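# Thread a ring gauge onto a ball screw's fine end

## Task

Turn the ring gauge onto the fine thread at the tip of the ball screw until it has gone on by two complete revolutions or more.

## Robot and tools

Robot: two six-joint arms, left_arm and right_arm, each with a parallel two-finger gripper and a wrist camera (cam_left_wrist and cam_right_wrist, both 504x504 pixels). The names are labels only; left_arm sits on the +y side. Bases in the scene frame: left_arm at (-0.034, +0.356, 0) m with quat_wxyz (+0.999, 0, 0, +0.043); right_arm at (+0.025, -0.371, 0) m with quat_wxyz (+0.996, 0, 0, +0.088).

Scene frame: origin on the table surface midway between the arms, +x out over the table, +z up. Gripper frame: fingers extend along +z and close along y. The reported end_effector_position is the point between the pads, roughly 1 cm short of the fingertips; at long reach it may be somewhat inaccurate.

Joint order per arm, used everywhere: waist (joint1), shoulder (joint2), elbow (joint3), wrist pitch (joint4), wrist yaw (joint5), wrist roll (joint6). Stated ranges in rad: waist -2.618 to 3.054, shoulder 0.000 to 3.142, elbow 0.000 to 3.142, wrist pitch -1.571 to 1.571, wrist yaw -1.571 to 1.571, wrist roll -2.094 to 2.094. True ends may differ by up to 0.036 rad either way.

A row is one flat list of 14 numbers, each in [-1, 1]: left_arm's six joint numbers then its opening, then right_arm's six then its opening. Both arms always appear. Joint numbers are scaled offsets, not angles: 1.0 equals 1.202 rad waist, 1.258 shoulder, 1.238 elbow, 2.073 wrist pitch, 2.022 wrist yaw and wrist roll. The opening is absolute: +1 fully open, -1 closed.

execute_actions(actions): a list of up to 15 actions; each action is a table of up to 15 rows, one row per 1/30 s step, and a short table repeats its final row to fill 15 steps. Joint offsets in every row are measured from the arm's angles at the start of that action (for a call's first action, from the latest reported angles), not from the previous row. An action that would drive a joint over 0.036 rad beyond its range is rejected for both arms; if the first action fails this, or any action is malformed, the whole call does nothing. A joint pushed past its actual end stops there, and the result may print "joint sent to its limit" (its absence proves nothing). An empty list simply returns the current state and images.

move(target, speed, blocking): target is one 14-number row; its joint offsets are counted from the Joint positions in the latest result that listed them. All joints travel in step so each finishes together, which curves the gripper path; duration is clamped to 0.5–10 s. speed (rad/s, 0.01–2, default 0.5) caps the joint with the longest travel. Moves do not avoid obstacles or the other arm. Finger values are applied right away. The extra "move:" line reports the ending (done, off_target, moving, held, fault), limits=held or limits=none, and each arm's joint furthest from target. With blocking=false the call returns after 0.5 s; poll with wait(0) and use wait or stop before sending anything else.

wait(seconds, 0–10): arms keep their last command; returns early if a move ends. stop(): brakes a running move (needs stopping room). zoom_image(camera, region=[x0,y0,x1,y1] in pixels, top-left origin, at most 504x504) enlarges part of a camera's latest image. read_manual(section="licences") returns licence text only. finished_scene(scene) ends the given scene for good once the goal holds; a reply with no tool call also ends everything.

Result lines: per-arm pose (position in m, quat_wxyz); Joint positions and Joint velocities per arm in joint order (rad, rad/s), followed by finger pad gap in m (0.094 fully open); Joint targets are what joints are currently driven toward; grip_measured is the opening on the command scale (readings may be off by about 1 mm). "joint command not followed" means the clearance check altered joint targets. FAULT and OVER-TEMPERATURE FAULT lines report arm stops; MOTOR HOT warns from 75 °C, 90 °C pauses the arm, 100 °C makes it drop.

Motion limits: each step a joint's target stays within a lead of its measured angle (0.202 waist, 0.258 shoulder, 0.238 elbow, 0.573 wrist pitch, 0.522 wrist yaw and roll, in rad), and targets are scaled back if they would shift the gripper over 70 mm; large offsets thus take several actions, and any unfinished remainder must be resent. Zero offsets can let an arm sag; correct by commanding back to the desired angles in the first call of a reply, then zeros.

Gripping: to hold, command an opening about 0.03 under grip_measured (less for a gentler hold). Pad force is roughly 50–62 N, weaker on very thin parts.

Avoid: dropping the gauge, knocking anything off the table (task failure), arms colliding or pressing each other, fast impacts and hard pushes (pressing force grows with speed and with how far the target lies beyond contact), and long heavy holding that heats motors. Brief tugs on held parts may occur. Threading involves repeated wrist-roll turns while keeping the gauge aligned with the screw axis.

Each tool is called after ">>>" by a JSON object that holds its "op" and its "data".

## Session

>>> {"op": "execute_actions", "data": {"actions": []}}

Scene clock: 0.00 s.
left_arm: end_effector_position=(+0.5083, -0.1268, +0.2043) grip_measured=+1.000 end_effector_quat_wxyz=(+0.618, +0.747, +0.052, +0.240) | right_arm: end_effector_position=(+0.5561, -0.1800, +0.3473) grip_measured=+1.000 end_effector_quat_wxyz=(+0.278, +0.380, +0.684, +0.558)
Joint names: [waist, shoulder, elbow, wrist pitch, wrist yaw, wrist roll]
Joint positions: left_arm=[-0.692  2.602  2.288  0.174  0.522  1.942  0.094] | right_arm=[ 0.057  1.799  1.67  -0.111 -0.36   1.53   0.094]
Joint velocities: left_arm=[ 0.002  0.002 -0.007  0.081 -0.037 -0.081  0.   ] | right_arm=[-0.002 -0.012 -0.012 -0.022 -0.022  0.037  0.   ]
Joint targets: left_arm=[-0.692 2.590 2.297 0.168 0.524 1.937] | right_arm=[0.057 1.792 1.676 -0.117 -0.360 1.525]

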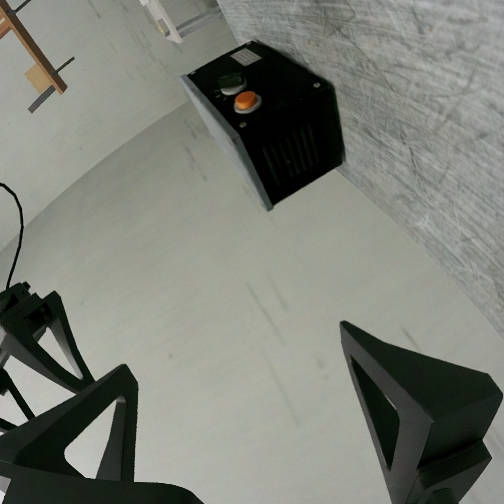

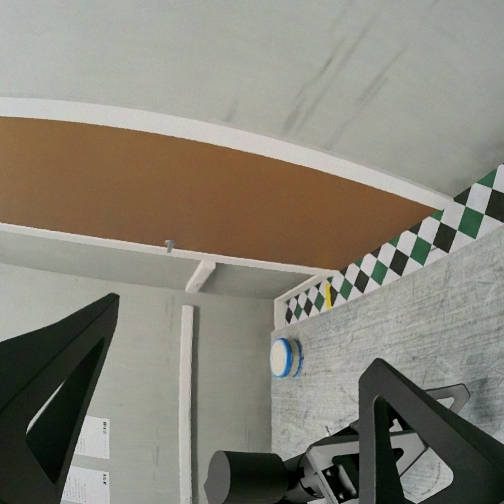

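>>> {"op": "move", "data": {"target": [0,0,0,0,0,0,1, -0.15,-0.45,0,0,0,0,1], "speed": 0.8}}

>>> {"op": "move", "data": {"target": [0.55,-1.0,-0.717,-0.55,-0.258,-0.96,1, 0,0,-0.218,-0.477,0.178,-0.757,1], "speed": 1.2}}

Scene clock: 13.80 s.
left_arm: end_effector_position=(+0.5083, -0.1268, +0.2043) grip_measured=+1.000 end_effector_quat_wxyz=(+0.618, +0.747, +0.052, +0.240) | right_arm: end_effector_position=(+0.3727, -0.2861, +0.6034) grip_measured=+1.000 end_effector_quat_wxyz=(+0.488, +0.273, +0.520, +0.646)
Joint names: [waist, shoulder, elbow, wrist pitch, wrist yaw, wrist roll]
Joint positions: left_arm=[-0.692  2.602  2.288  0.174  0.522  1.942  0.094] | right_arm=[-0.114  1.228  1.662 -0.097 -0.36   1.53   0.094]
Joint velocities: left_arm=[ 0.007 -0.012 -0.012  0.007 -0.066  0.081  0.   ] | right_arm=[-0.017 -0.007  0.017  0.037  0.007  0.037  0.   ]
Joint targets: left_arm=[-0.692 2.602 2.288 0.174 0.522 1.942] | right_arm=[-0.123 1.233 1.670 -0.111 -0.360 1.530]
move: done; limits=none; left_arm: farthest joint: the waist, 0.000 radians from its target (0.000 radians at the start); right_arm: farthest joint: the wrist pitch, 0.014 radians from its target (0.000 radians at the start)

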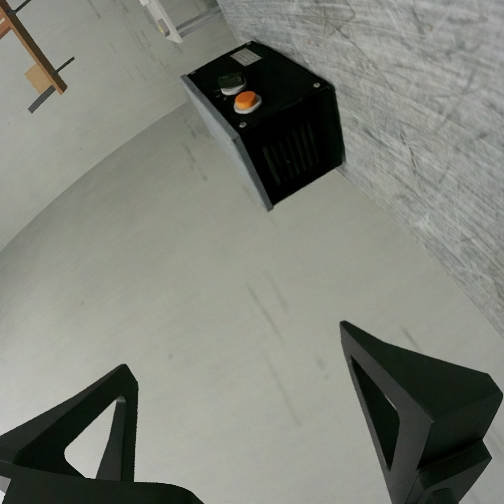

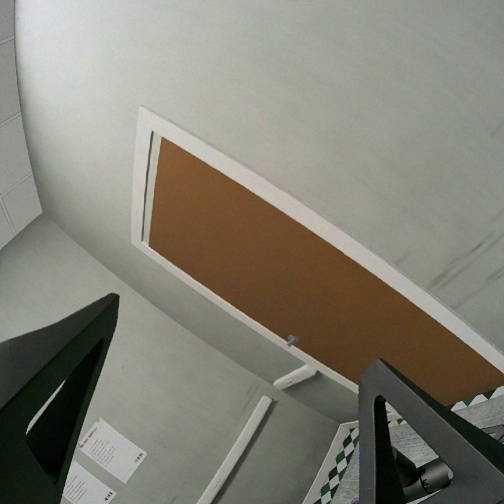

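Scene clock: 16.40 s.
left_arm: end_effector_position=(+0.3256, +0.3731, +0.2541) grip_measured=+1.000 end_effector_quat_wxyz=(+0.329, -0.017, +0.944, +0.006) | right_arm: end_effector_position=(+0.3427, -0.3495, +0.2751) grip_measured=+1.000 end_effector_quat_wxyz=(+0.333, -0.026, +0.943, +0.015)
Joint names: [waist, shoulder, elbow, wrist pitch, wrist yaw, wrist roll]
Joint positions: left_arm=[-0.037  1.358  1.407 -0.949  0.008  0.011  0.094] | right_arm=[-0.114  1.228  1.401 -1.065 -0.008  0.009  0.094]
Joint velocities: left_arm=[ 0.002  0.012 -0.007 -0.007  0.007 -0.022  0.   ] | right_arm=[ 0.017  0.007  0.012 -0.022  0.022  0.037  0.   ]
Joint targets: left_arm=[-0.031 1.344 1.400 -0.966 0.001 0.001] | right_arm=[-0.114 1.228 1.392 -1.086 0.000 -0.001]
move: off_target (right_arm); limits=none; left_arm: farthest joint: the wrist pitch, 0.017 radians from its target (1.141 radians at the start); right_arm: farthest joint: the wrist pitch, 0.021 radians from its target (0.989 radians at the start)

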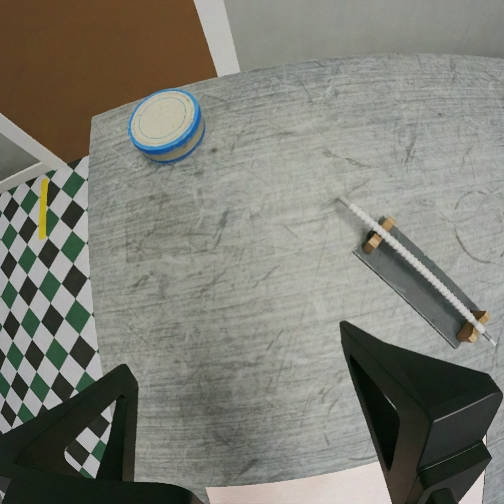

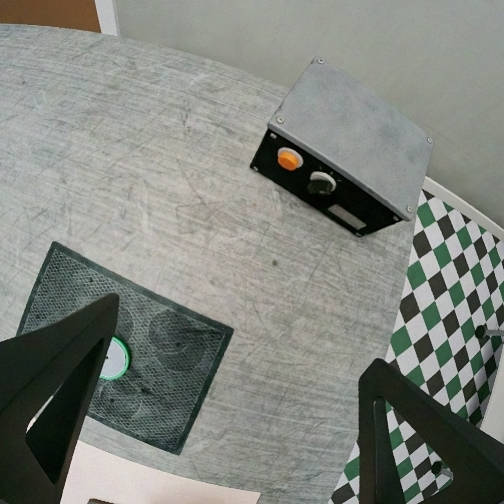

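>>> {"op": "move", "data": {"target": [-0.3,0,0,0,0,0,1, 0.3,0,0,-0.08,0,0,1], "speed": 0.8}}

>>> {"op": "zoom_image", "data": {"camera": "cam_left_wrist", "region": [150,150,400,400]}}

>>> {"op": "zoom_image", "data": {"camera": "cam_right_wrist", "region": [150,250,350,450]}}

Scene clock: 23.07 s.
left_arm: end_effector_position=(+0.3091, +0.2465, +0.2541) grip_measured=+1.000 end_effector_quat_wxyz=(+0.325, +0.150, +0.932, -0.052) | right_arm: end_effector_position=(+0.2886, -0.2531, +0.2547) grip_measured=+1.000 end_effector_quat_wxyz=(+0.258, -0.195, +0.944, +0.058)
Joint names: [waist, shoulder, elbow, wrist pitch, wrist yaw, wrist roll]
Joint positions: left_arm=[-0.394  1.358  1.407 -0.949  0.007  0.01   0.094] | right_arm=[ 0.239  1.228  1.401 -1.209 -0.006  0.008  0.094]
Joint velocities: left_arm=[-0.002 -0.007  0.007 -0.007 -0.037 -0.007  0.   ] | right_arm=[ 0.002 -0.007  0.012 -0.007 -0.066 -0.066  0.   ]
Joint targets: left_arm=[-0.398 1.358 1.407 -0.949 0.008 0.011] | right_arm=[0.247 1.228 1.401 -1.230 -0.008 0.009]
move: off_target (right_arm); limits=none; left_arm: farthest joint: the waist, 0.004 radians from its target (0.361 radians at the start); right_arm: farthest joint: the wrist pitch, 0.022 radians from its target (0.166 radians at the start)

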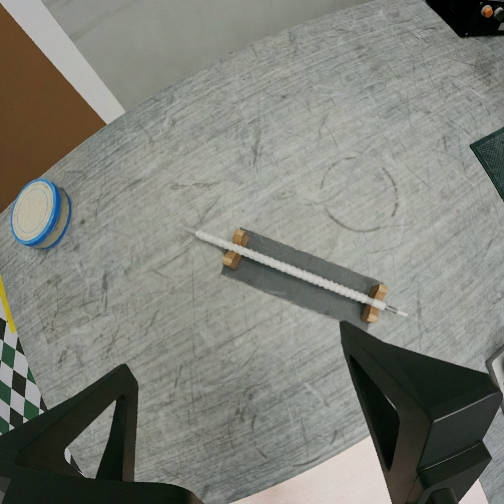

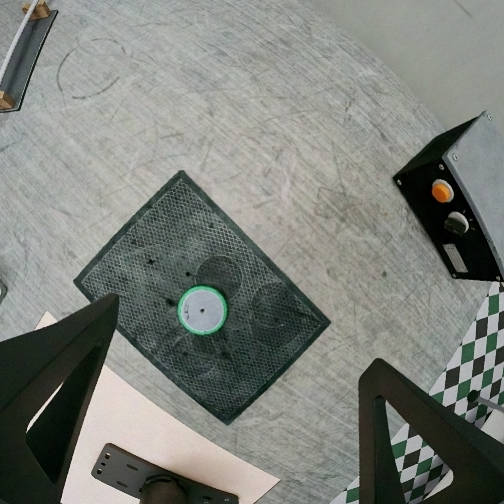

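Region (150, 150, 400, 400) of cam_left_wrist's 504x504 image, scaled by 2.016, with more detail than that image has.

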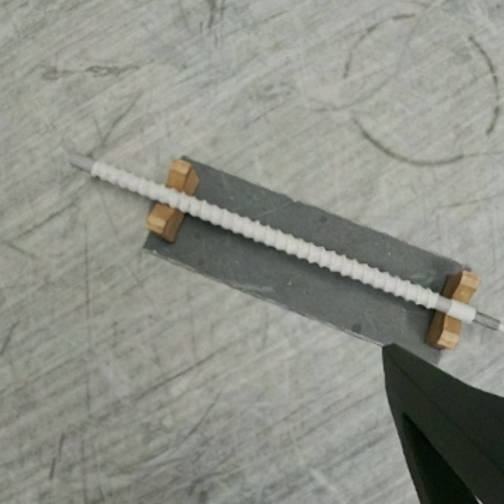

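Region (150, 250, 350, 450) of cam_right_wrist's 504x504 image, scaled by 2.520, with more detail than that image has.

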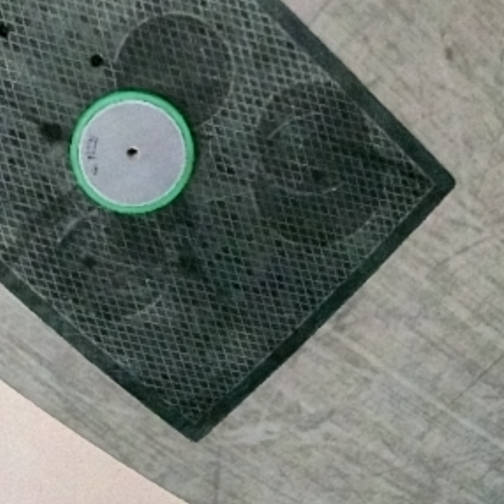

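>>> {"op": "move", "data": {"target": [-0.201,0.44,0.249,-0.214,0,0,1, 0.059,0.176,-0.162,-0.064,0,0,1], "speed": 0.8}}

Scene clock: 50.27 s.
left_arm: end_effector_position=(+0.2678, +0.1717, +0.1209) grip_measured=+1.000 end_effector_quat_wxyz=(-0.018, +0.275, +0.961, +0.002) | right_arm: end_effector_position=(+0.2381, -0.2590, +0.1315) grip_measured=+1.000 end_effector_quat_wxyz=(+0.001, -0.232, +0.973, +0.004)
Joint names: [waist, shoulder, elbow, wrist pitch, wrist yaw, wrist roll]
Joint positions: left_arm=[-0.633  1.922  1.692 -1.377  0.006  0.01   0.094] | right_arm=[ 0.302  1.449  1.206 -1.324 -0.006  0.008  0.094]
Joint velocities: left_arm=[-0.002  0.002  0.012 -0.066 -0.022 -0.066  0.   ] | right_arm=[ 0.012 -0.027 -0.007 -0.051  0.007 -0.007  0.   ]
Joint targets: left_arm=[-0.635 1.911 1.716 -1.393 0.007 0.010] | right_arm=[0.310 1.449 1.200 -1.342 -0.006 0.008]
move: off_target (left_arm); limits=none; left_arm: farthest joint: the elbow, 0.023 radians from its target (0.308 radians at the start); right_arm: farthest joint: the wrist pitch, 0.017 radians from its target (0.132 radians at the start)

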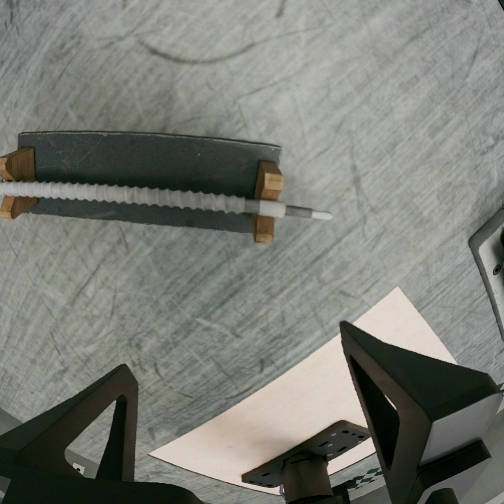

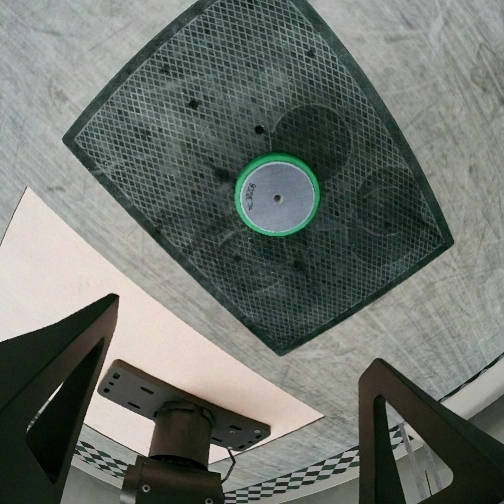

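>>> {"op": "move", "data": {"target": [0.075,0.189,0.216,0.019,0,0.951,1, 0,0.174,-0.058,0.138,0,0,1], "speed": 1.2}}

Scene clock: 69.20 s.
left_arm: end_effector_position=(+0.3405, +0.1682, +0.0957) grip_measured=+1.000 end_effector_quat_wxyz=(+0.004, +0.930, +0.368, -0.000) | right_arm: end_effector_position=(+0.2786, -0.2381, +0.0642) grip_measured=+1.000 end_effector_quat_wxyz=(-0.001, -0.232, +0.973, +0.003)
Joint names: [waist, shoulder, elbow, wrist pitch, wrist yaw, wrist roll]
Joint positions: left_arm=[-0.55   2.155  1.936 -1.346  0.006  1.924  0.094] | right_arm=[ 0.302  1.661  1.144 -1.054 -0.006  0.008  0.094]
Joint velocities: left_arm=[ 0.002 -0.022 -0.002  0.037 -0.095 -0.007  0.   ] | right_arm=[-0.002  0.017 -0.007  0.037 -0.007 -0.007  0.   ]
Joint targets: left_arm=[-0.543 2.160 1.959 -1.338 0.006 1.933] | right_arm=[0.302 1.667 1.134 -1.038 -0.006 0.008]
move: off_target (left_arm); limits=none; left_arm: farthest joint: the elbow, 0.023 radians from its target (0.267 radians at the start); right_arm: farthest joint: the wrist pitch, 0.016 radians from its target (0.286 radians at the start)

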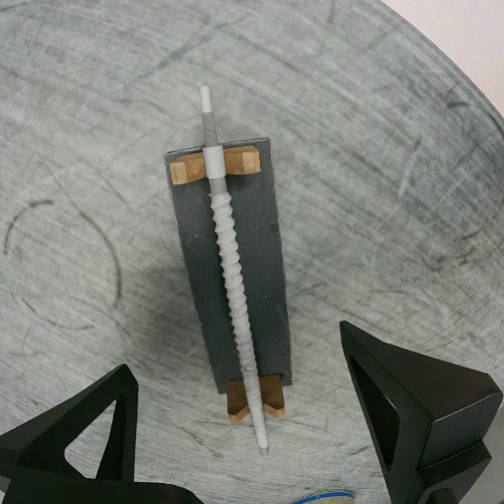

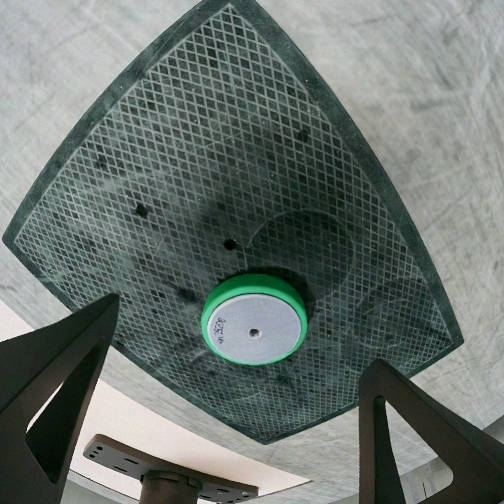

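>>> {"op": "zoom_image", "data": {"camera": "cam_left_wrist", "region": [150,70,290,210]}}

>>> {"op": "zoom_image", "data": {"camera": "cam_left_wrist", "region": [200,350,320,470]}}

>>> {"op": "zoom_image", "data": {"camera": "cam_right_wrist", "region": [190,260,320,390]}}

Region (150, 70, 290, 210) of cam_left_wrist's 504x504 image, scaled by 3.600, with more detail than that image has.

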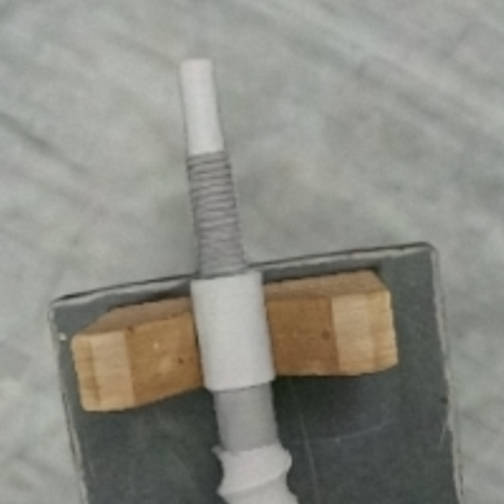

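Region (200, 350, 320, 470) of cam_left_wrist's 504x504 image, scaled by 4.200, with more detail than that image has.

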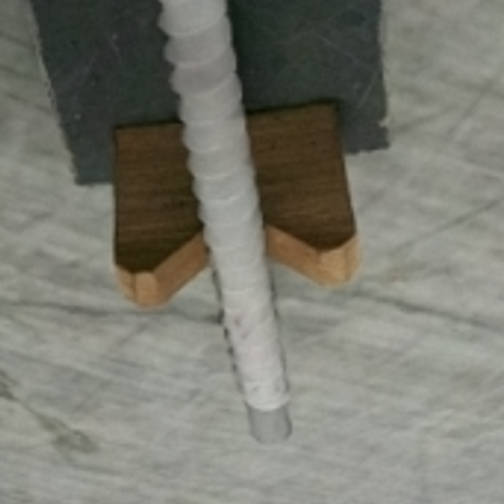

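Region (190, 260, 320, 390) of cam_right_wrist's 504x504 image, scaled by 3.877, with more detail than that image has.

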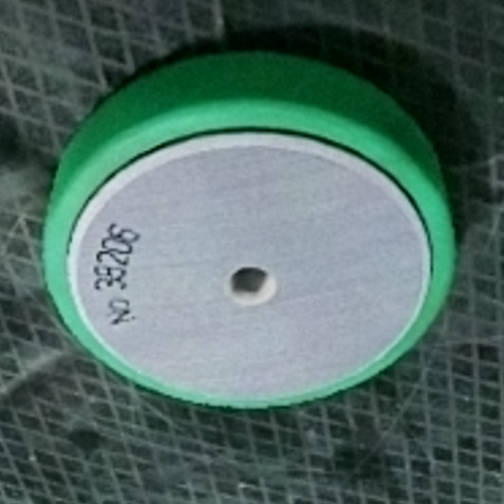

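>>> {"op": "move", "data": {"target": [0.035,0.018,-0.09,0.065,0,0.022,1, -0.015,-0.038,-0.146,0.0685,0,0,1], "speed": 0.3}}

Scene clock: 93.70 s.
left_arm: end_effector_position=(+0.3503, +0.1802, +0.0608) grip_measured=+1.000 end_effector_quat_wxyz=(+0.005, +0.930, +0.368, +0.000) | right_arm: end_effector_position=(+0.2583, -0.2513, +0.0306) grip_measured=+1.000 end_effector_quat_wxyz=(-0.010, -0.228, +0.974, +0.001)
Joint names: [waist, shoulder, elbow, wrist pitch, wrist yaw, wrist roll]
Joint positions: left_arm=[-0.514  2.177  1.832 -1.219  0.006  1.959  0.094] | right_arm=[ 0.292  1.634  0.973 -0.928 -0.006  0.008  0.094]
Joint velocities: left_arm=[-0.007  0.017 -0.007  0.022  0.066  0.066  0.   ] | right_arm=[-0.002 -0.017 -0.007  0.051  0.007 -0.095  0.   ]
Joint targets: left_arm=[-0.508 2.178 1.825 -1.211 0.006 1.968] | right_arm=[0.284 1.613 0.963 -0.912 -0.006 0.008]
move: off_target (right_arm); limits=none; left_arm: farthest joint: the wrist roll, 0.009 radians from its target (0.044 radians at the start); right_arm: farthest joint: the shoulder, 0.021 radians from its target (0.048 radians at the start)

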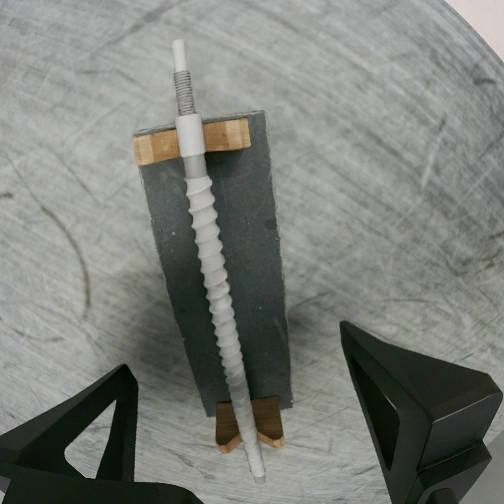

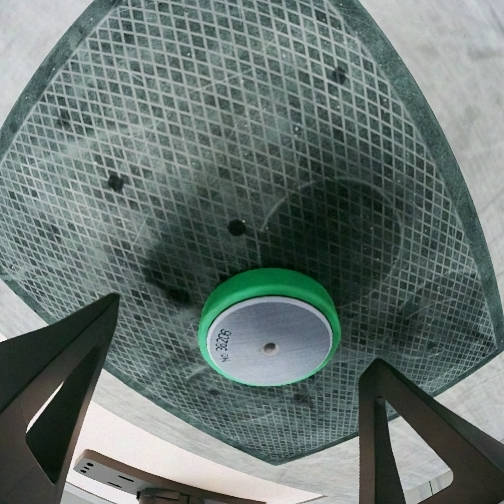

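>>> {"op": "move", "data": {"target": [0.005,0.014,-0.049,0.035,0,0.004,1, -0.032,-0.019,-0.0626,0.048,0,0,1], "speed": 0.15}}

Scene clock: 103.23 s.
left_arm: end_effector_position=(+0.3504, +0.1802, +0.0415) grip_measured=+1.000 end_effector_quat_wxyz=(+0.004, +0.930, +0.368, -0.001) | right_arm: end_effector_position=(+0.2587, -0.2597, +0.0153) grip_measured=+1.000 end_effector_quat_wxyz=(-0.002, -0.213, +0.977, +0.003)
Joint names: [waist, shoulder, elbow, wrist pitch, wrist yaw, wrist roll]
Joint positions: left_arm=[-0.514  2.192  1.779 -1.154  0.006  1.959  0.094] | right_arm=[ 0.263  1.634  0.906 -0.844 -0.006  0.008  0.094]
Joint velocities: left_arm=[-0.022  0.002 -0.002  0.037  0.022 -0.066  0.   ] | right_arm=[-0.022  0.012 -0.007 -0.051  0.037 -0.037  0.   ]
Joint targets: left_arm=[-0.508 2.194 1.771 -1.146 0.006 1.967] | right_arm=[0.254 1.610 0.895 -0.828 -0.006 0.008]
move: off_target (right_arm); limits=none; left_arm: farthest joint: the elbow, 0.008 radians from its target (0.061 radians at the start); right_arm: farthest joint: the shoulder, 0.024 radians from its target (0.024 radians at the start)

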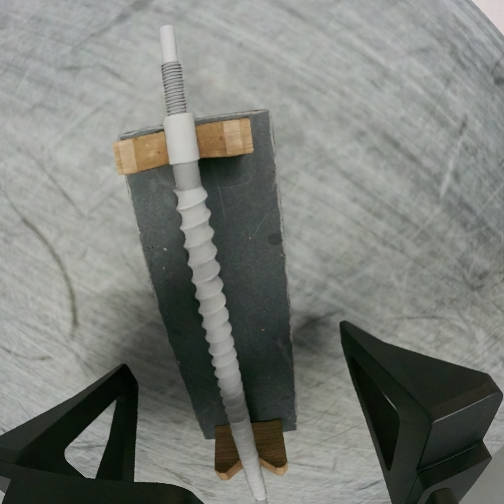

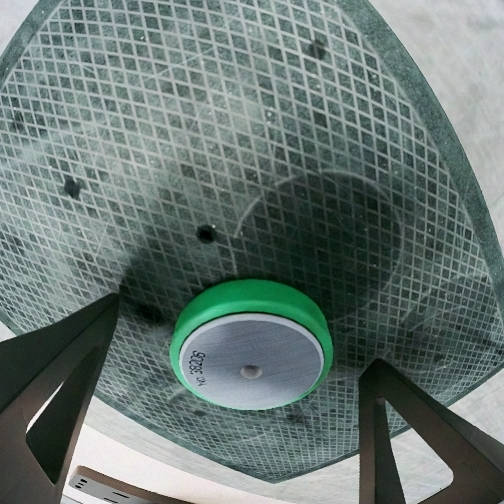

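>>> {"op": "move", "data": {"target": [0.005,0.002,-0.006,0.004,0,0.004,-0.55, -0.007,-0.019,-0.009,0.008,0,0,0.0], "speed": 0.15}}

Scene clock: 106.50 s.
left_arm: end_effector_position=(+0.3505, +0.1801, +0.0415) grip_measured=-0.548 end_effector_quat_wxyz=(+0.004, +0.930, +0.368, -0.001) | right_arm: end_effector_position=(+0.2587, -0.2594, +0.0153) grip_measured=+0.072 end_effector_quat_wxyz=(-0.002, -0.213, +0.977, +0.004)
Joint names: [waist, shoulder, elbow, wrist pitch, wrist yaw, wrist roll]
Joint positions: left_arm=[-0.514  2.192  1.779 -1.154  0.006  1.959  0.021] | right_arm=[ 0.263  1.634  0.906 -0.844 -0.008  0.008  0.05 ]
Joint velocities: left_arm=[-0.012  0.012 -0.007  0.095  0.007  0.037 -0.002] | right_arm=[ 0.002 -0.002 -0.002 -0.037  0.037 -0.037 -0.   ]
Joint targets: left_arm=[-0.508 2.195 1.772 -1.146 0.006 1.967] | right_arm=[0.254 1.610 0.894 -0.828 -0.006 0.008]
move: off_target (right_arm); limits=none; left_arm: farthest joint: the elbow, 0.008 radians from its target (0.008 radians at the start); right_arm: farthest joint: the shoulder, 0.024 radians from its target (0.024 radians at the start)

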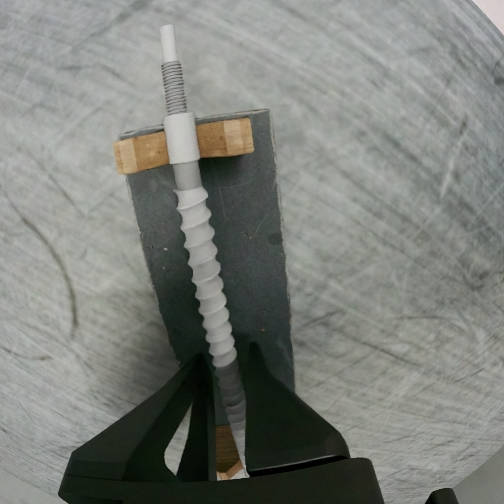

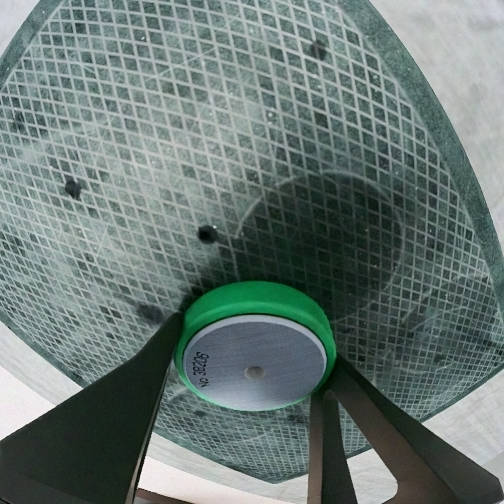

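>>> {"op": "zoom_image", "data": {"camera": "cam_left_wrist", "region": [160,310,320,470]}}

>>> {"op": "execute_actions", "data": {"actions": [[[0.005,0.002,-0.006,0.004,0,0.004,-0.55, -0.007,-0.019,-0.009,0.008,0,0,0.5]],[[0.005,0.002,-0.006,0.004,0,0.004,-0.55, -0.007,-0.019,-0.009,0.008,0,-0.1,0.5],[0.005,0.002,-0.006,0.004,0,0.004,-0.55, -0.007,-0.019,-0.009,0.008,0,-0.2,0.5],[0.005,0.002,-0.006,0.004,0,0.004,-0.55, -0.007,-0.019,-0.009,0.008,0,-0.4,0.5]]]}}

Region (160, 310, 320, 470) of cam_left_wrist's 504x504 image, scaled by 3.150, with more detail than that image has.

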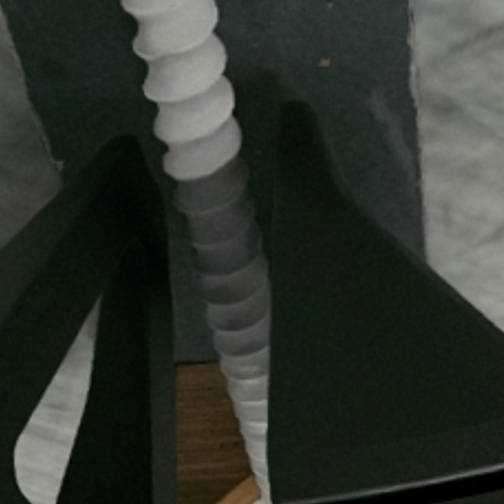

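Scene clock: 112.27 s.
left_arm: end_effector_position=(+0.3508, +0.1800, +0.0415) grip_measured=-0.548 end_effector_quat_wxyz=(+0.004, +0.930, +0.368, -0.000) | right_arm: end_effector_position=(+0.2601, -0.2588, +0.0164) grip_measured=+0.499 end_effector_quat_wxyz=(+0.004, -0.559, +0.829, +0.003)
Joint names: [waist, shoulder, elbow, wrist pitch, wrist yaw, wrist roll]
Joint positions: left_arm=[-0.514  2.192  1.779 -1.153  0.006  1.959  0.021] | right_arm=[ 0.263  1.629  0.906 -0.839 -0.008 -0.747  0.07 ]
Joint velocities: left_arm=[-0.012  0.002  0.002  0.022 -0.051  0.037  0.   ] | right_arm=[-0.002 -0.002  0.012 -0.037 -0.007 -0.286 -0.   ]
Joint targets: left_arm=[-0.508 2.195 1.772 -1.145 0.006 1.967] | right_arm=[0.254 1.606 0.894 -0.826 -0.008 -0.800]

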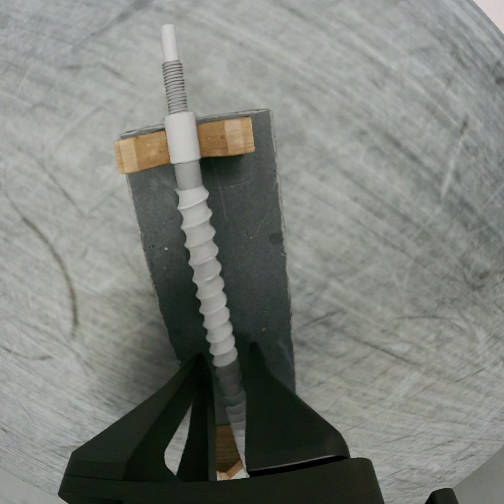

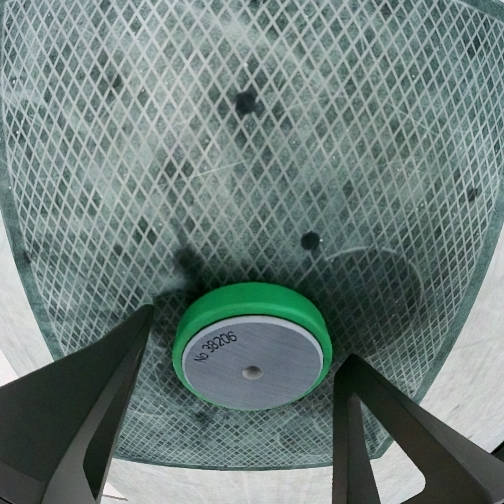

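>>> {"op": "move", "data": {"target": [0.005,0.009,-0.025,0.019,0,0.004,-0.55, -0.005,-0.012,-0.007,0.004,0,-0.42,0.5], "speed": 1.0}}

>>> {"op": "execute_actions", "data": {"actions": [[[0.005,0.002,-0.006,0.004,0,0.004,-0.82, -0.005,-0.012,-0.007,0.004,0,0,0.02]],[[0.005,0.002,-0.006,0.004,0,0.004,-0.82, -0.005,-0.012,-0.007,0.004,0,0,0.02]]]}}

Scene clock: 118.40 s.
left_arm: end_effector_position=(+0.3525, +0.1792, +0.0364) grip_measured=-0.548 end_effector_quat_wxyz=(+0.008, +0.930, +0.368, +0.004) | right_arm: end_effector_position=(+0.2603, -0.2587, +0.0164) grip_measured=+0.499 end_effector_quat_wxyz=(-0.006, +0.848, -0.530, -0.001)
Joint names: [waist, shoulder, elbow, wrist pitch, wrist yaw, wrist roll]
Joint positions: left_arm=[-0.514  2.192  1.759 -1.121  0.006  1.959  0.021] | right_arm=[ 0.263  1.629  0.906 -0.838 -0.008 -1.586  0.07 ]
Joint velocities: left_arm=[-0.017  0.007 -0.012  0.081  0.051 -0.022  0.   ] | right_arm=[ 0.012 -0.007 -0.002 -0.022 -0.007 -0.037 -0.   ]
Joint targets: left_arm=[-0.508 2.203 1.749 -1.113 0.006 1.967] | right_arm=[0.257 1.614 0.897 -0.831 -0.008 -1.597]
move: done; limits=none; left_arm: farthest joint: the shoulder, 0.011 radians from its target (0.011 radians at the start); right_arm: farthest joint: the shoulder, 0.016 radians from its target (0.016 radians at the start)

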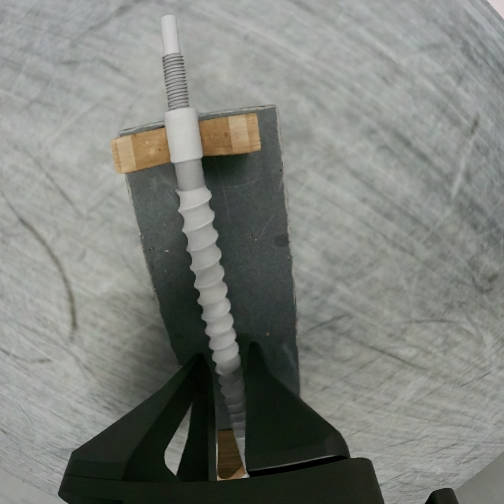

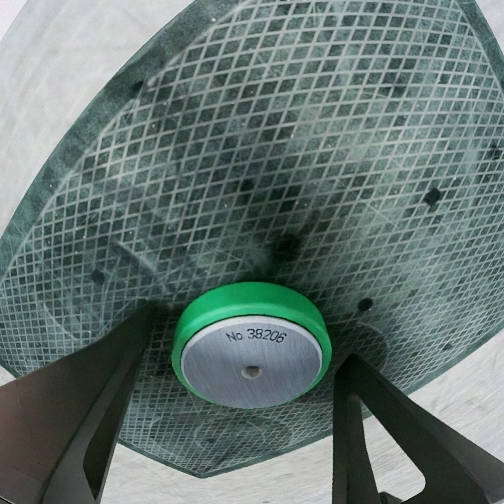

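Scene clock: 119.40 s.
left_arm: end_effector_position=(+0.3520, +0.1797, +0.0362) grip_measured=-0.803 end_effector_quat_wxyz=(+0.007, +0.930, +0.367, +0.003) | right_arm: end_effector_position=(+0.2603, -0.2587, +0.0164) grip_measured=+0.067 end_effector_quat_wxyz=(-0.006, +0.848, -0.530, -0.001)
Joint names: [waist, shoulder, elbow, wrist pitch, wrist yaw, wrist roll]
Joint positions: left_arm=[-0.514  2.192  1.758 -1.122  0.005  1.964  0.009] | right_arm=[ 0.263  1.629  0.906 -0.838 -0.008 -1.586  0.05 ]
Joint velocities: left_arm=[-0.012 -0.007 -0.002 -0.051 -0.066  0.11   0.001] | right_arm=[ 0.007  0.002 -0.022  0.037  0.022 -0.022 -0.002]
Joint targets: left_arm=[-0.508 2.195 1.751 -1.114 0.005 1.972] | right_arm=[0.257 1.614 0.897 -0.830 -0.008 -1.586]

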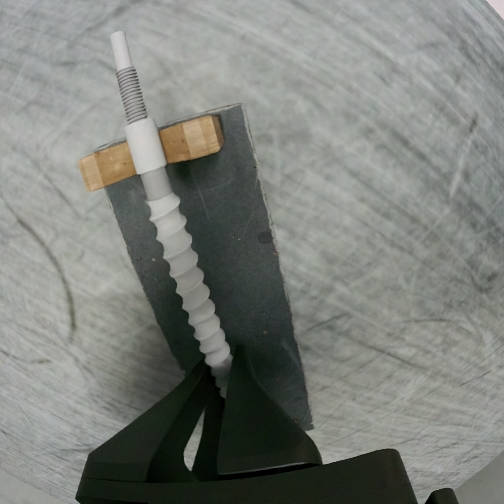

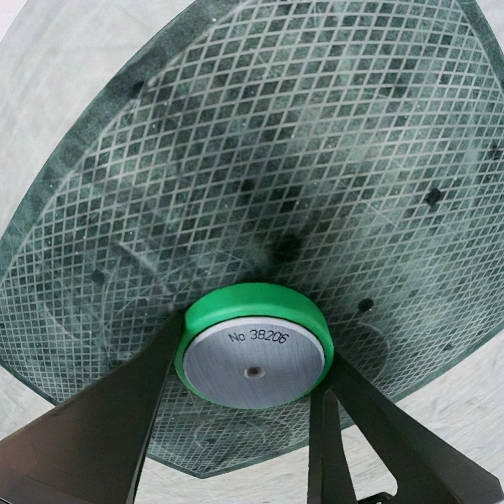

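>>> {"op": "execute_actions", "data": {"actions": [[[0.005,0.002,-0.006,0.004,0,0,-0.5, -0.005,-0.012,-0.007,0.004,0,0,0.03]],[[0.005,0.008,-0.008,0.006,0,0,-0.5, -0.005,-0.012,-0.007,0.004,0,0,0.03],[0.005,0.012,-0.011,0.008,0,0,-0.5, -0.005,-0.012,-0.007,0.004,0,0,0.03],[0.005,0.016,-0.014,0.010,0,0,-0.5, -0.005,-0.012,-0.007,0.004,0,0,0.03],[0.005,0.02,-0.017,0.011,0,0,-0.5, -0.005,-0.012,-0.007,0.004,0,0,0.03],[0.005,0.024,-0.02,0.012,0,0,-0.5, -0.005,-0.012,-0.007,0.004,0,0,0.03]]]}}

Scene clock: 125.07 s.
left_arm: end_effector_position=(+0.3508, +0.1803, +0.0229) grip_measured=-0.502 end_effector_quat_wxyz=(+0.000, +0.930, +0.367, -0.003) | right_arm: end_effector_position=(+0.2603, -0.2587, +0.0164) grip_measured=+0.067 end_effector_quat_wxyz=(-0.006, +0.848, -0.530, -0.001)
Joint names: [waist, shoulder, elbow, wrist pitch, wrist yaw, wrist roll]
Joint positions: left_arm=[-0.514  2.217  1.744 -1.102  0.005  1.964  0.023] | right_arm=[ 0.263  1.629  0.906 -0.838 -0.008 -1.586  0.05 ]
Joint velocities: left_arm=[-0.002 -0.012  0.007  0.022 -0.022 -0.051  0.001] | right_arm=[-0.017 -0.012 -0.002 -0.051 -0.051 -0.007 -0.001]
Joint targets: left_arm=[-0.508 2.222 1.733 -1.097 0.005 1.964] | right_arm=[0.257 1.614 0.897 -0.830 -0.008 -1.586]

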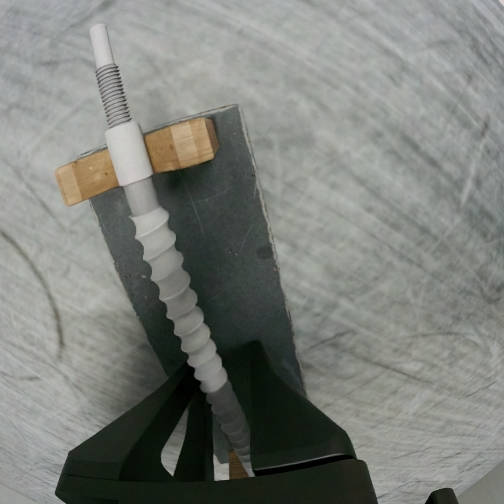

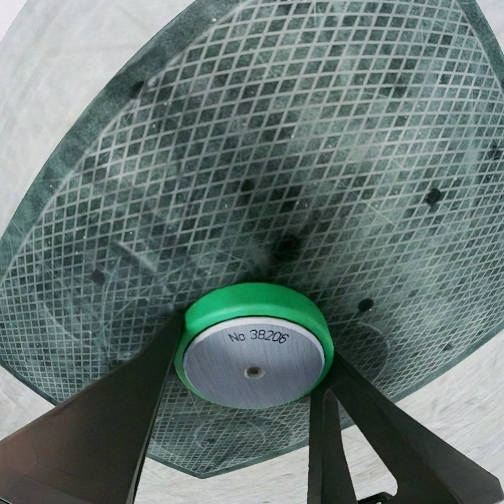

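Went a bit deeper than planned (0.023); close there.

>>> {"op": "execute_actions", "data": {"actions": [[[0,0,0,0,0,0,-0.7, -0.005,-0.012,-0.007,0.004,0,0,0.03]],[[0,0,0,0,0,0,-0.8, -0.005,-0.012,-0.007,0.004,0,0,0.03]]]}}

Scene clock: 127.60 s.
left_arm: end_effector_position=(+0.3516, +0.1799, +0.0229) grip_measured=-0.797 end_effector_quat_wxyz=(+0.002, +0.930, +0.367, -0.002) | right_arm: end_effector_position=(+0.2603, -0.2587, +0.0164) grip_measured=+0.067 end_effector_quat_wxyz=(-0.006, +0.848, -0.530, -0.001)
Joint names: [waist, shoulder, elbow, wrist pitch, wrist yaw, wrist roll]
Joint positions: left_arm=[-0.514  2.217  1.744 -1.098  0.005  1.964  0.01 ] | right_arm=[ 0.263  1.629  0.906 -0.838 -0.008 -1.586  0.05 ]
Joint velocities: left_arm=[ 0.002 -0.002 -0.002  0.051  0.037  0.037  0.001] | right_arm=[-0.002  0.012 -0.002 -0.022  0.022 -0.066  0.001]
Joint targets: left_arm=[-0.514 2.217 1.744 -1.101 0.005 1.964] | right_arm=[0.257 1.614 0.897 -0.830 -0.008 -1.586]

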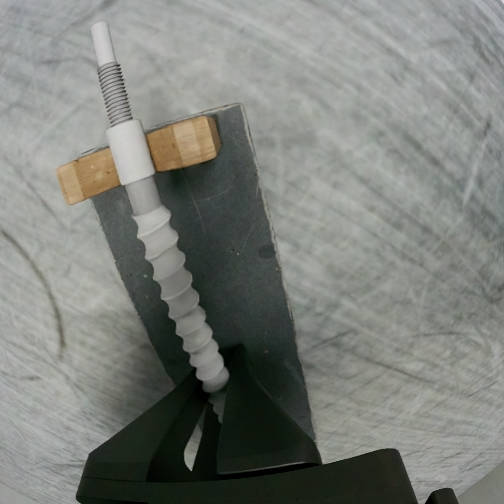

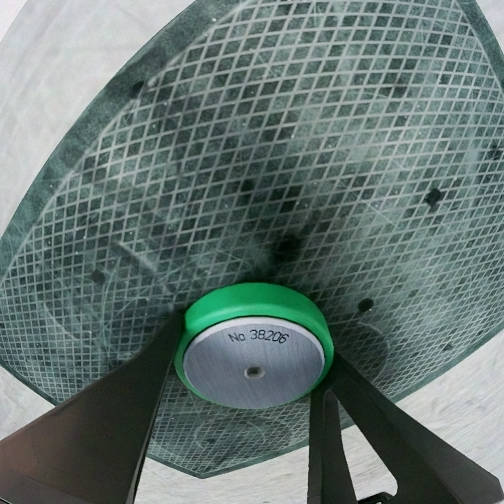

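>>> {"op": "execute_actions", "data": {"actions": [[[0,0,0,0,0,0,-0.85, -0.005,-0.012,-0.007,0.004,0,0,0.025]]]}}

>>> {"op": "move", "data": {"target": [0,-0.057,0.174,-0.124,0,0,-0.85, 0,-0.07,0.25,-0.11,0,0,0.025], "speed": 0.3}}

Scene clock: 143.57 s.
left_arm: end_effector_position=(+0.3516, +0.1799, +0.0229) grip_measured=-0.832 end_effector_quat_wxyz=(+0.002, +0.930, +0.367, -0.002) | right_arm: end_effector_position=(+0.2603, -0.2587, +0.0164) grip_measured=+0.067 end_effector_quat_wxyz=(-0.006, +0.848, -0.530, -0.001)
Joint names: [waist, shoulder, elbow, wrist pitch, wrist yaw, wrist roll]
Joint positions: left_arm=[-0.514  2.217  1.744 -1.098  0.005  1.964  0.008] | right_arm=[ 0.263  1.629  0.906 -0.838 -0.008 -1.586  0.05 ]
Joint velocities: left_arm=[ 0.002 -0.002  0.012 -0.037 -0.051  0.066 -0.001] | right_arm=[ 0.002  0.012 -0.002  0.022  0.037  0.022  0.001]
Joint targets: left_arm=[-0.514 2.217 1.744 -1.098 0.005 1.964] | right_arm=[0.257 1.614 0.897 -0.830 -0.008 -1.586]

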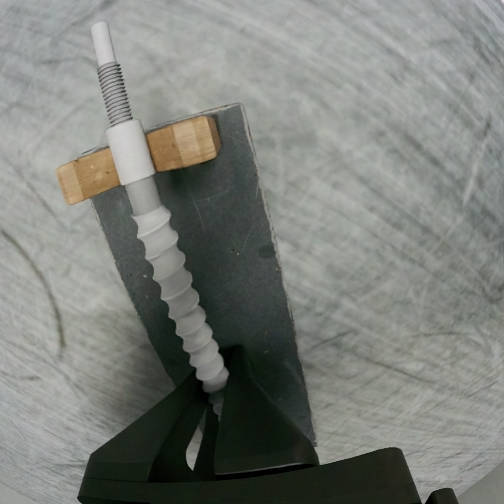

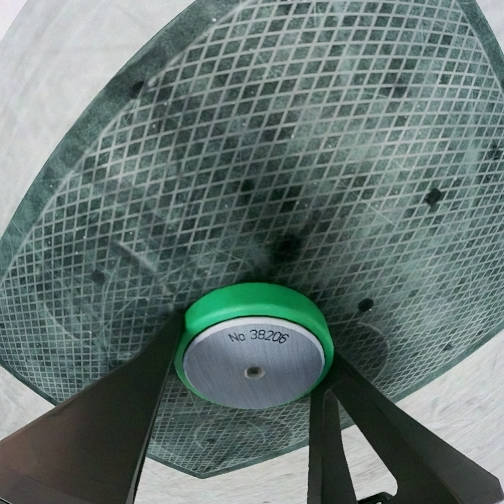

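Scene clock: 145.27 s.
left_arm: end_effector_position=(+0.3502, +0.1805, +0.0904) grip_measured=-0.832 end_effector_quat_wxyz=(+0.005, +0.930, +0.367, +0.001) | right_arm: end_effector_position=(+0.3002, -0.2400, +0.1041) grip_measured=+0.067 end_effector_quat_wxyz=(-0.065, +0.846, -0.528, +0.037)
Joint names: [waist, shoulder, elbow, wrist pitch, wrist yaw, wrist roll]
Joint positions: left_arm=[-0.514  2.168  1.936 -1.33   0.005  1.964  0.008] | right_arm=[ 0.263  1.562  1.192 -1.05  -0.008 -1.586  0.05 ]
Joint velocities: left_arm=[-0.012 -0.007  0.012  0.007 -0.007 -0.007 -0.002] | right_arm=[ 0.002 -0.002  0.007  0.022  0.051  0.022  0.   ]
Joint targets: left_arm=[-0.514 2.145 1.960 -1.355 0.005 1.964] | right_arm=[0.263 1.541 1.215 -1.067 -0.008 -1.586]
move: off_target (left_arm, right_arm); limits=none; left_arm: farthest joint: the wrist pitch, 0.025 radians from its target (0.257 radians at the start); right_arm: farthest joint: the elbow, 0.024 radians from its target (0.310 radians at the start)

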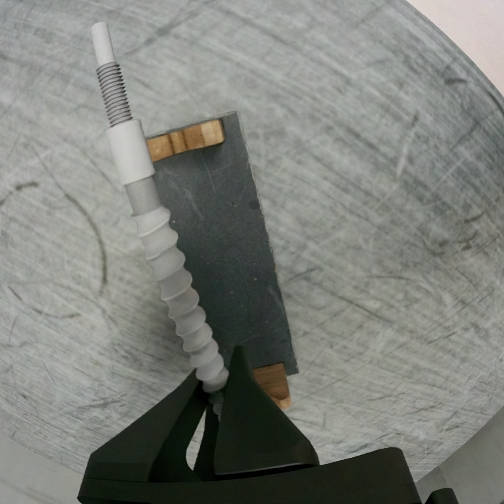

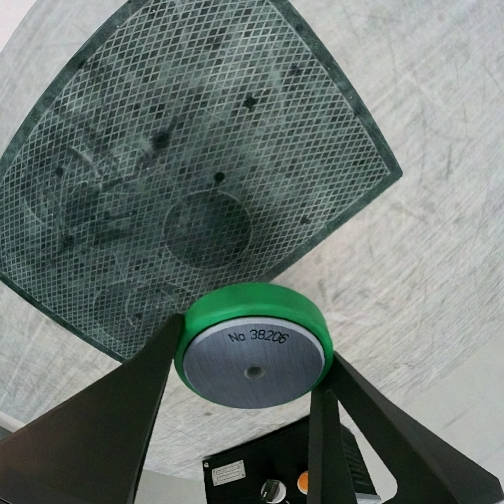

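>>> {"op": "move", "data": {"target": [-0.40,-0.535,-1.0,0.937,0,-0.698,-0.865, 0.515,-0.115,0.54,-0.157,0.004,0,0.025], "speed": 0.7}}

Scene clock: 155.87 s.
left_arm: end_effector_position=(+0.2504, -0.0045, +0.1827) grip_measured=-0.832 end_effector_quat_wxyz=(+0.606, +0.529, +0.585, -0.105) | right_arm: end_effector_position=(+0.1864, -0.0886, +0.3232) grip_measured=+0.067 end_effector_quat_wxyz=(-0.279, +0.927, -0.240, +0.076)
Joint names: [waist, shoulder, elbow, wrist pitch, wrist yaw, wrist roll]
Joint positions: left_arm=[-0.989  1.523  0.7    0.577  0.005  0.565  0.008] | right_arm=[ 0.874  1.438  1.834 -1.38  -0.001 -1.586  0.05 ]
Joint velocities: left_arm=[ 0.012 -0.002  0.012  0.037  0.007  0.007  0.   ] | right_arm=[ 0.007  0.002  0.002 -0.007 -0.051  0.007  0.001]
Joint targets: left_arm=[-0.995 1.496 0.698 0.612 0.005 0.552] | right_arm=[0.882 1.417 1.860 -1.376 -0.000 -1.586]
move: off_target (left_arm, right_arm); limits=none; left_arm: farthest joint: the wrist pitch, 0.036 radians from its target (1.943 radians at the start); right_arm: farthest joint: the elbow, 0.026 radians from its target (0.669 radians at the start)

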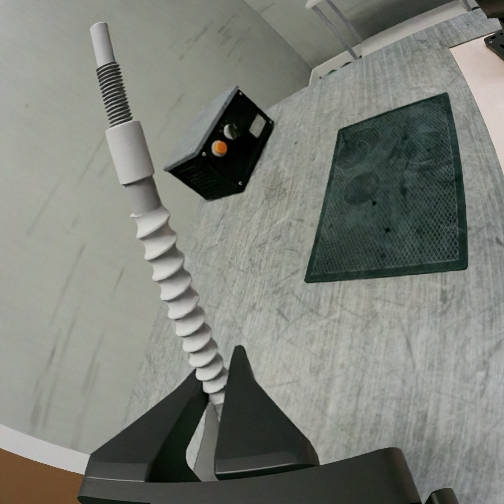

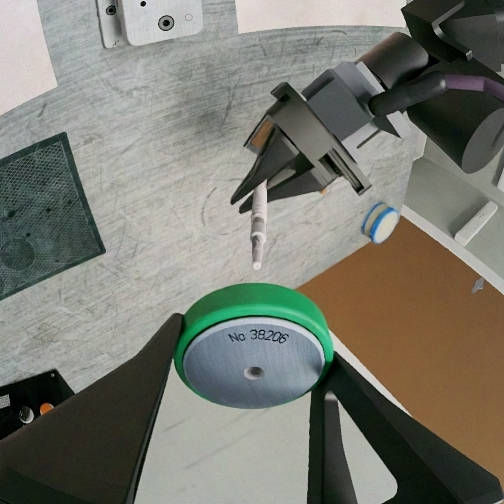

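>>> {"op": "move", "data": {"target": [-0.004,-0.015,0,0.012,0,-0.004,-0.865, -0.02,0.014,-0.075,0.065,0,0,0.025], "speed": 0.2}}

Scene clock: 166.43 s.
left_arm: end_effector_position=(+0.2504, -0.0045, +0.1826) grip_measured=-0.832 end_effector_quat_wxyz=(+0.606, +0.529, +0.585, -0.105) | right_arm: end_effector_position=(+0.1997, -0.0757, +0.2989) grip_measured=+0.067 end_effector_quat_wxyz=(-0.273, +0.927, -0.247, +0.077)
Joint names: [waist, shoulder, elbow, wrist pitch, wrist yaw, wrist roll]
Joint positions: left_arm=[-0.989  1.523  0.7    0.576  0.005  0.565  0.008] | right_arm=[ 0.859  1.458  1.743 -1.282 -0.001 -1.586  0.05 ]
Joint velocities: left_arm=[-0.012 -0.002 -0.002  0.051 -0.022  0.007  0.   ] | right_arm=[ 0.017  0.002 -0.002 -0.022  0.007  0.051 -0.   ]
Joint targets: left_arm=[-0.994 1.505 0.700 0.601 0.005 0.557] | right_arm=[0.850 1.456 1.741 -1.245 -0.001 -1.586]
move: off_target (left_arm, right_arm); limits=none; left_arm: farthest joint: the wrist pitch, 0.026 radians from its target (0.025 radians at the start); right_arm: farthest joint: the wrist pitch, 0.036 radians from its target (0.134 radians at the start)

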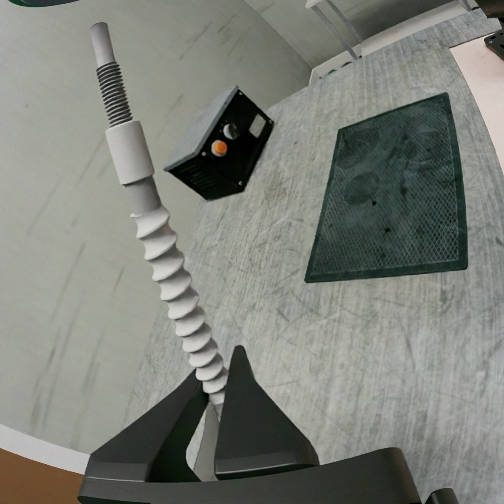

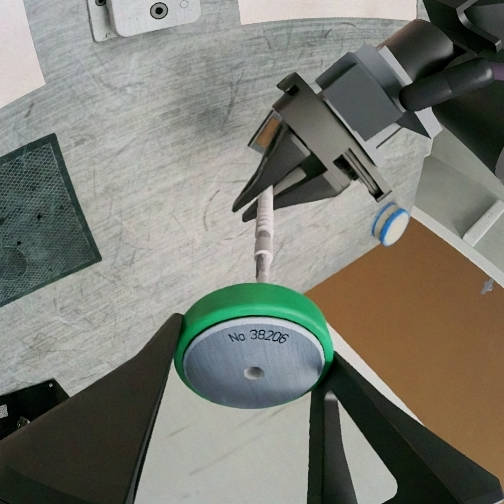

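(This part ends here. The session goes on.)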